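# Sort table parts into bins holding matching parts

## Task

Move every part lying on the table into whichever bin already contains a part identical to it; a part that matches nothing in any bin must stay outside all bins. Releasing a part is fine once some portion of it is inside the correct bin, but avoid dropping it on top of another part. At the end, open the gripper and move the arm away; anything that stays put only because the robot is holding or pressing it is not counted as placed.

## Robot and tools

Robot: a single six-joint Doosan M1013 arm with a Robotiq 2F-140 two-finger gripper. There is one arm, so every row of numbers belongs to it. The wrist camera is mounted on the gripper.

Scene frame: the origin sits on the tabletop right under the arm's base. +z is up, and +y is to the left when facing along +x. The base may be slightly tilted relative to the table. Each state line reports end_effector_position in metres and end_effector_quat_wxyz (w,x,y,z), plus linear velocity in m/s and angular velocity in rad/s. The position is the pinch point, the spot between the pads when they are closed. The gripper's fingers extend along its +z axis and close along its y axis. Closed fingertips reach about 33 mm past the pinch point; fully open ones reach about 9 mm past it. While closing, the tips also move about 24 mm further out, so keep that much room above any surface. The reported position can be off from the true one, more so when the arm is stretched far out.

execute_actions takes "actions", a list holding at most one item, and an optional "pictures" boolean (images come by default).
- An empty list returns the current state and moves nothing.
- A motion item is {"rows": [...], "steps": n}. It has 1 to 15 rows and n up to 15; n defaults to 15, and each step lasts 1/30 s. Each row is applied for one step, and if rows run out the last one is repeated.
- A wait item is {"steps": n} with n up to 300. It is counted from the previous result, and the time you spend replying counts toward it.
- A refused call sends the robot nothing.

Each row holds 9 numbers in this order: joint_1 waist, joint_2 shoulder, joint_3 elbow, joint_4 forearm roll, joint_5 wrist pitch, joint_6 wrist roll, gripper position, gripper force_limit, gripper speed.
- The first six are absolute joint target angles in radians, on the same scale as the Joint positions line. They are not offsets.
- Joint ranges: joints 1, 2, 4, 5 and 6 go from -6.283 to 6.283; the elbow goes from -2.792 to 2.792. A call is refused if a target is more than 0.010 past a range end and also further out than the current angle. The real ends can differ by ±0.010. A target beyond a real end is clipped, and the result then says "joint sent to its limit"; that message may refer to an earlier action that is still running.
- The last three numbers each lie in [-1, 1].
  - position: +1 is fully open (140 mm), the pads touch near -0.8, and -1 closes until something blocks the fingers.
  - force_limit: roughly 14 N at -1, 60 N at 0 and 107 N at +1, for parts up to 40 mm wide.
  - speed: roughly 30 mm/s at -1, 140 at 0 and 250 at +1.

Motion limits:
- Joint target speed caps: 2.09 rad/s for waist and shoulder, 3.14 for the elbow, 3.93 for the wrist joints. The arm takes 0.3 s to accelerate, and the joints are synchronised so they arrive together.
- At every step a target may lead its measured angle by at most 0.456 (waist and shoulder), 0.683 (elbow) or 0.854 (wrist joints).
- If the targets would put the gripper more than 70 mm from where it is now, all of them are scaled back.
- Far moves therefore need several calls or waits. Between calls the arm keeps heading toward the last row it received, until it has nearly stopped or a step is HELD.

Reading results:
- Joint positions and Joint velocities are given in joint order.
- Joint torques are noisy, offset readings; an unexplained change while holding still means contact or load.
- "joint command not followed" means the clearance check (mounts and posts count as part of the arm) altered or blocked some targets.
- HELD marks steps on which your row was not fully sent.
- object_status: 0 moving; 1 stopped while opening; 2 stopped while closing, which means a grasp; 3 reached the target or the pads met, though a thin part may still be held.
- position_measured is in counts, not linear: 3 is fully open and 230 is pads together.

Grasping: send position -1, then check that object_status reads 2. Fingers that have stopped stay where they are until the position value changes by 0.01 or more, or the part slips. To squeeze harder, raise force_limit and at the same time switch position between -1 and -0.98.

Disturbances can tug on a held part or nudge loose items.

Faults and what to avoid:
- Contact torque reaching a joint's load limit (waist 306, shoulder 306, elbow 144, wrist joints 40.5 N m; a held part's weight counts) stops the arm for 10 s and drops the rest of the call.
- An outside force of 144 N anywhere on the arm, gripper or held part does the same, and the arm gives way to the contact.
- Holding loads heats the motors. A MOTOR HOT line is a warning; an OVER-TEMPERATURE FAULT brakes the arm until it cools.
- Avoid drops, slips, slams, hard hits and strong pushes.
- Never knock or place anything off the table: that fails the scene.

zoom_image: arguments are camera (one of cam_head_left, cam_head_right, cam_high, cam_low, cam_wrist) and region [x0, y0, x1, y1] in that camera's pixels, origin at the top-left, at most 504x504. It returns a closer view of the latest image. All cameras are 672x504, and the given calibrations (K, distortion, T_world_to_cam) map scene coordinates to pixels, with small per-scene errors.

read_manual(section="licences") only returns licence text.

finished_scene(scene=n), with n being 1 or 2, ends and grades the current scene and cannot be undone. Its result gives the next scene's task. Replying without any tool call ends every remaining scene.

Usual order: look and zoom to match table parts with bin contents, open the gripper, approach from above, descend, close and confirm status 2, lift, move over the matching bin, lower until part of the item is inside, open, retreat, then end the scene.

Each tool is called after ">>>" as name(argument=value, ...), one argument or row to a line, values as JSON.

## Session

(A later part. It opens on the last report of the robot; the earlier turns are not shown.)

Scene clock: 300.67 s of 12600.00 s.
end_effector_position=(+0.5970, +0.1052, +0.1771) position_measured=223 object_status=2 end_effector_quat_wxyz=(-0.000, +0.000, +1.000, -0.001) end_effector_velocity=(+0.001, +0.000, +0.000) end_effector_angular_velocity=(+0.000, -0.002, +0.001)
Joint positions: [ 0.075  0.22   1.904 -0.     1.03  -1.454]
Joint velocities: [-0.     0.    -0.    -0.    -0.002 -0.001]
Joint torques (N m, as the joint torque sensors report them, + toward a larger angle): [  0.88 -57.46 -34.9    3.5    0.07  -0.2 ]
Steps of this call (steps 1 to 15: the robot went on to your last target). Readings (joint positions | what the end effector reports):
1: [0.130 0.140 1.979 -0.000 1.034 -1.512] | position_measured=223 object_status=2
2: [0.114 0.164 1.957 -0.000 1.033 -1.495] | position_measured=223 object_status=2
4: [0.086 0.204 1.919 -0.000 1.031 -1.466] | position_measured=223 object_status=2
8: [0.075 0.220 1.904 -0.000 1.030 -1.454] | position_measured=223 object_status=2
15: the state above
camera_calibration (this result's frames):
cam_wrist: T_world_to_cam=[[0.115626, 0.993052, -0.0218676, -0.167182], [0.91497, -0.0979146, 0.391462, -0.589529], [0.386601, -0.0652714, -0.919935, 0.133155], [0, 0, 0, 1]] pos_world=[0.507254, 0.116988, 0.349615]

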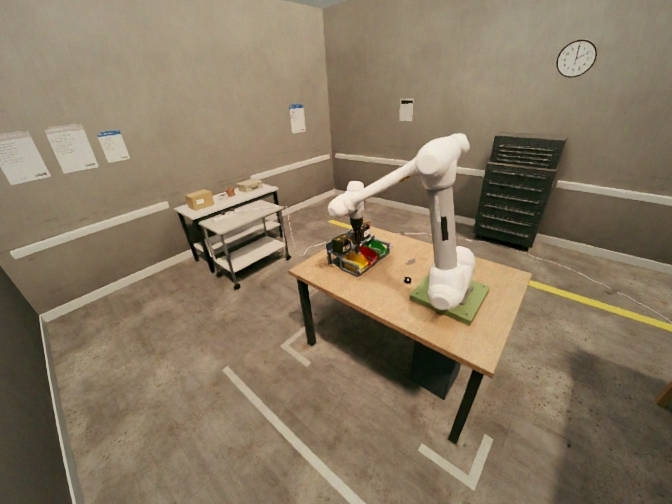

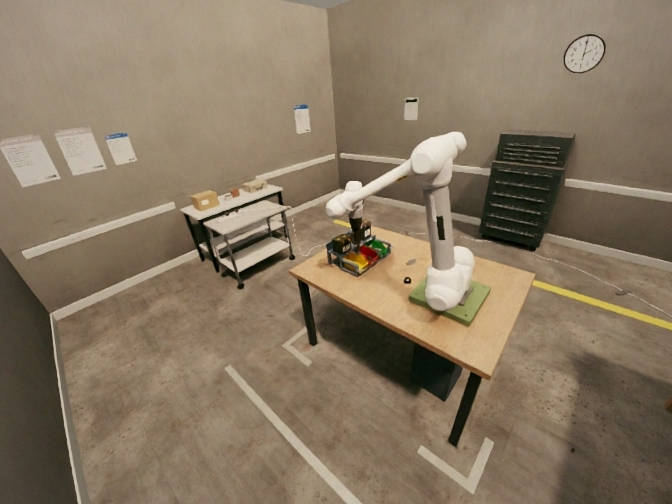

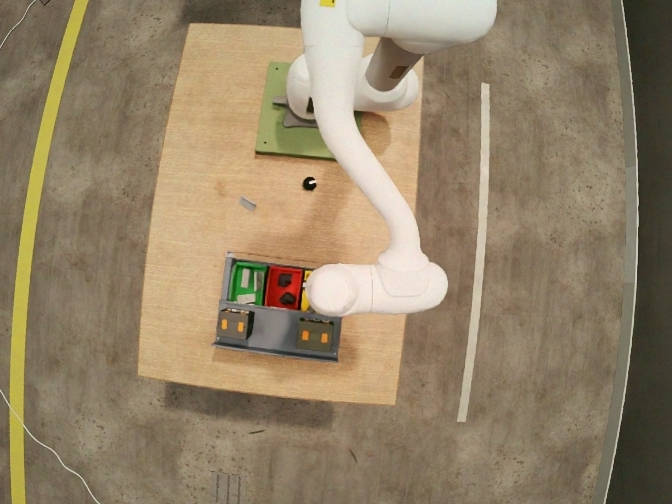

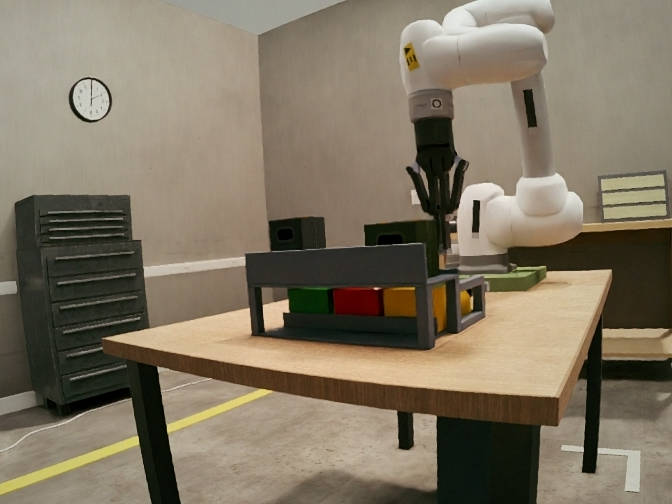

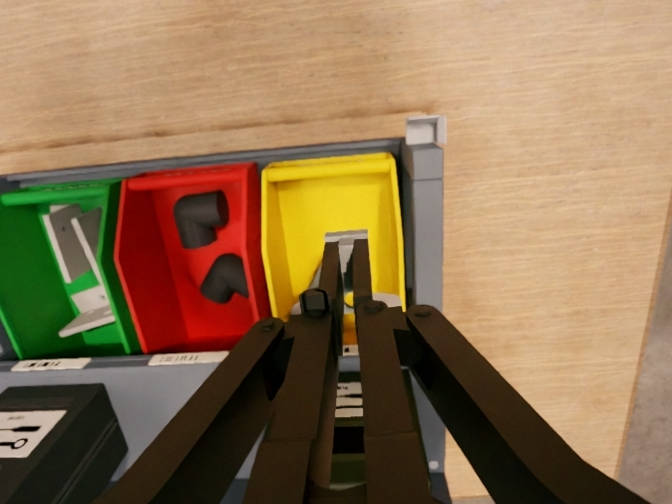

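>>> execute_actions(
  actions=[
    {"rows":[[0.075,0.279,1.956,0,0.919,-1.454,-1,0.2,-0.4],[0.075,0.279,1.956,0,0.919,-1.454,-1,0.2,-0.4],[0.075,0.279,1.956,0,0.919,-1.454,-1,0.2,-0.4],[0.075,0.279,1.956,0,0.919,-1.454,-1,0.2,-0.4],[0.075,0.322,1.985,0,0.847,-1.454,-1,0.2,-0.4],[0.075,0.322,1.985,0,0.847,-1.454,-1,0.2,-0.4],[0.075,0.322,1.985,0,0.847,-1.454,-1,0.2,-0.4],[0.075,0.322,1.985,0,0.847,-1.454,-1,0.2,-0.4],[0.075,0.333,1.992,0,0.829,-1.454,-1,0.2,-0.4],[0.075,0.343,1.999,0,0.812,-1.454,-1,0.2,-0.4]]},
  ],
  pictures=false,
)

>>> execute_actions(
  actions=[
    {"rows":[[0.075,0.343,1.999,0,0.812,-1.454,-0.6,0.2,-0.5]],"steps":12},
  ],
  pictures=false,
)

>>> execute_actions(
  actions=[
    {"rows":[[0.075,0.2,1.88,0,1.07,-1.454,-0.6,0.2,-0.4]]},
  ],
)

Scene clock: 311.10 s of 12600.00 s.
end_effector_position=(+0.5968, +0.1048, +0.0600) position_measured=223 object_status=2 end_effector_quat_wxyz=(-0.000, +0.000, +1.000, -0.001) end_effector_velocity=(+0.001, -0.000, +0.000) end_effector_angular_velocity=(+0.000, -0.003, +0.000)
Joint positions: [ 0.075  0.343  1.999  0.     0.812 -1.454]
Joint velocities: [-0.    -0.    -0.     0.    -0.003 -0.001]
Joint torques (N m, as the joint torque sensors report them, + toward a larger angle): [ -1.55 -66.21 -30.72   3.27  -0.3   -0.27]
Steps of this call (steps 1 to 15: the robot went on to your last target; steps 16 to 90: nothing new was sent; then 6.93 s passed at rest; steps 91 to 105: all 15 steps of this action). Readings (joint positions | what the end effector reports):
91: [0.075 0.220 1.904 0.000 1.030 -1.454] | position_measured=223 object_status=2
92: [0.075 0.223 1.907 0.000 1.023 -1.454] | position_measured=223 object_status=2
94: [0.075 0.252 1.932 0.000 0.969 -1.454] | position_measured=223 object_status=2
98: [0.075 0.315 1.980 -0.000 0.860 -1.454] | position_measured=223 object_status=2
105: the state above

Scene clock: 311.50 s of 12600.00 s.
end_effector_position=(+0.5969, +0.1048, +0.0600) position_measured=205 object_status=0 end_effector_quat_wxyz=(-0.000, +0.000, +1.000, -0.001) end_effector_velocity=(+0.000, -0.001, -0.000) end_effector_angular_velocity=(-0.000, +0.000, -0.002)
Joint positions: [ 0.075  0.343  1.999  0.     0.812 -1.454]
Joint velocities: [-0.001  0.    -0.     0.     0.     0.001]
Joint torques (N m, as the joint torque sensors report them, + toward a larger angle): [  0.37 -64.38 -30.25   2.91  -0.35  -0.21]
Steps of this call (steps 1 to 12: all 12 steps of this action). Readings (joint positions | what the end effector reports):
1: [0.075 0.343 1.999 0.000 0.812 -1.454] | position_measured=223 object_status=0
2: [0.075 0.343 1.999 0.000 0.812 -1.454] | position_measured=223 object_status=0
4: [0.075 0.343 1.999 0.000 0.812 -1.454] | position_measured=212 object_status=0
8: [0.075 0.343 1.999 0.000 0.812 -1.454] | position_measured=205 object_status=0
12: the state above

Scene clock: 312.00 s of 12600.00 s.
end_effector_position=(+0.5983, +0.1054, +0.2009) position_measured=205 object_status=3 end_effector_quat_wxyz=(+0.002, +0.000, +1.000, -0.001) end_effector_velocity=(+0.000, -0.001, +0.000) end_effector_angular_velocity=(-0.000, +0.001, -0.002)
Joint positions: [ 0.075  0.2    1.88   0.     1.07  -1.454]
Joint velocities: [-0.002  0.    -0.001  0.     0.002 -0.001]
Joint torques (N m, as the joint torque sensors report them, + toward a larger angle): [ -0.89 -51.08 -34.04   3.3    0.    -0.08]
Steps of this call (steps 1 to 15: all 15 steps of this action). Readings (joint positions | what the end effector reports):
1: [0.075 0.343 1.999 0.000 0.812 -1.454] | position_measured=205 object_status=0
2: [0.075 0.340 1.996 -0.000 0.818 -1.454] | position_measured=205 object_status=3
4: [0.075 0.311 1.972 -0.000 0.872 -1.454] | position_measured=205 object_status=3
8: [0.075 0.231 1.906 0.000 1.014 -1.454] | position_measured=205 object_status=3
15: the state above
camera_calibration (this result's frames):
cam_wrist: T_world_to_cam=[[0.115715, 0.993063, -0.0208859, -0.167315], [0.913366, -0.0981176, 0.395141, -0.599827], [0.39035, -0.0648001, -0.918383, 0.151916], [0, 0, 0, 1]] pos_world=[0.507922, 0.117145, 0.373039]

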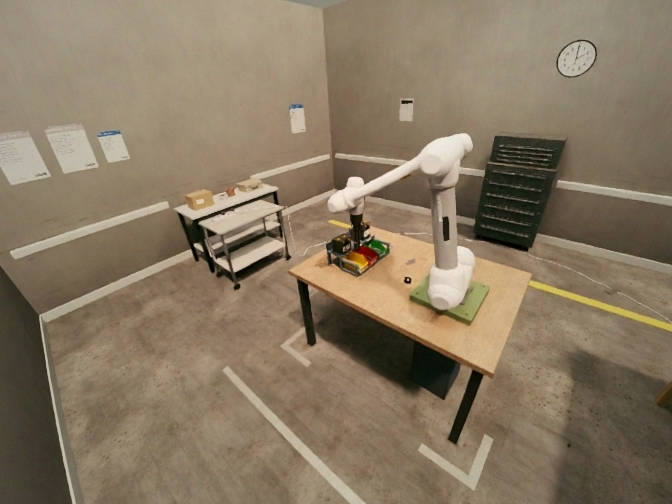

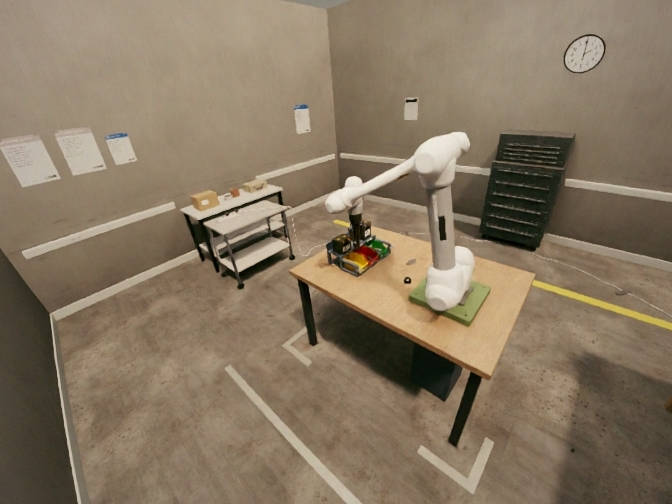

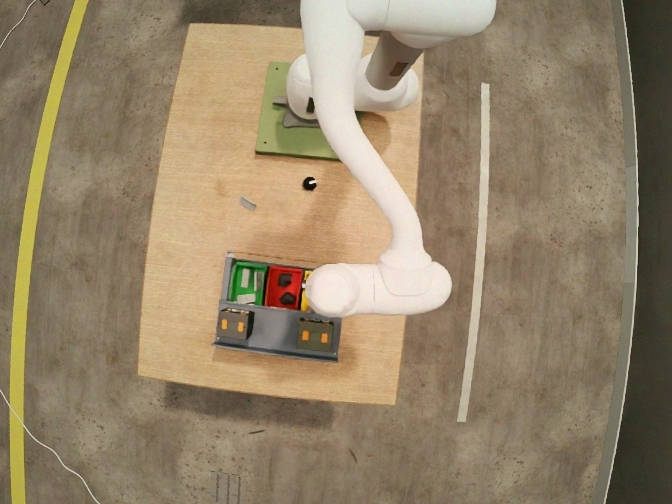

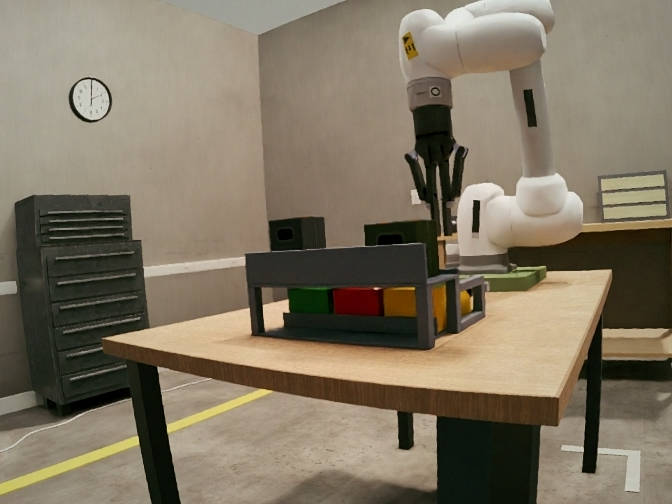

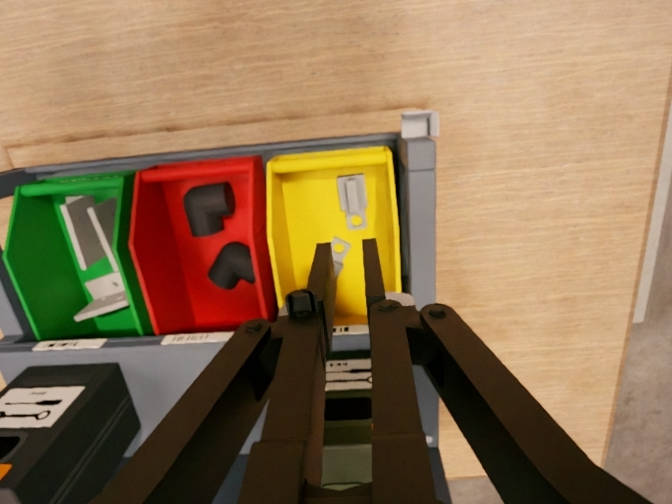

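>>> finished_scene(
  scene=1,
)

The scene is finished: the task was done.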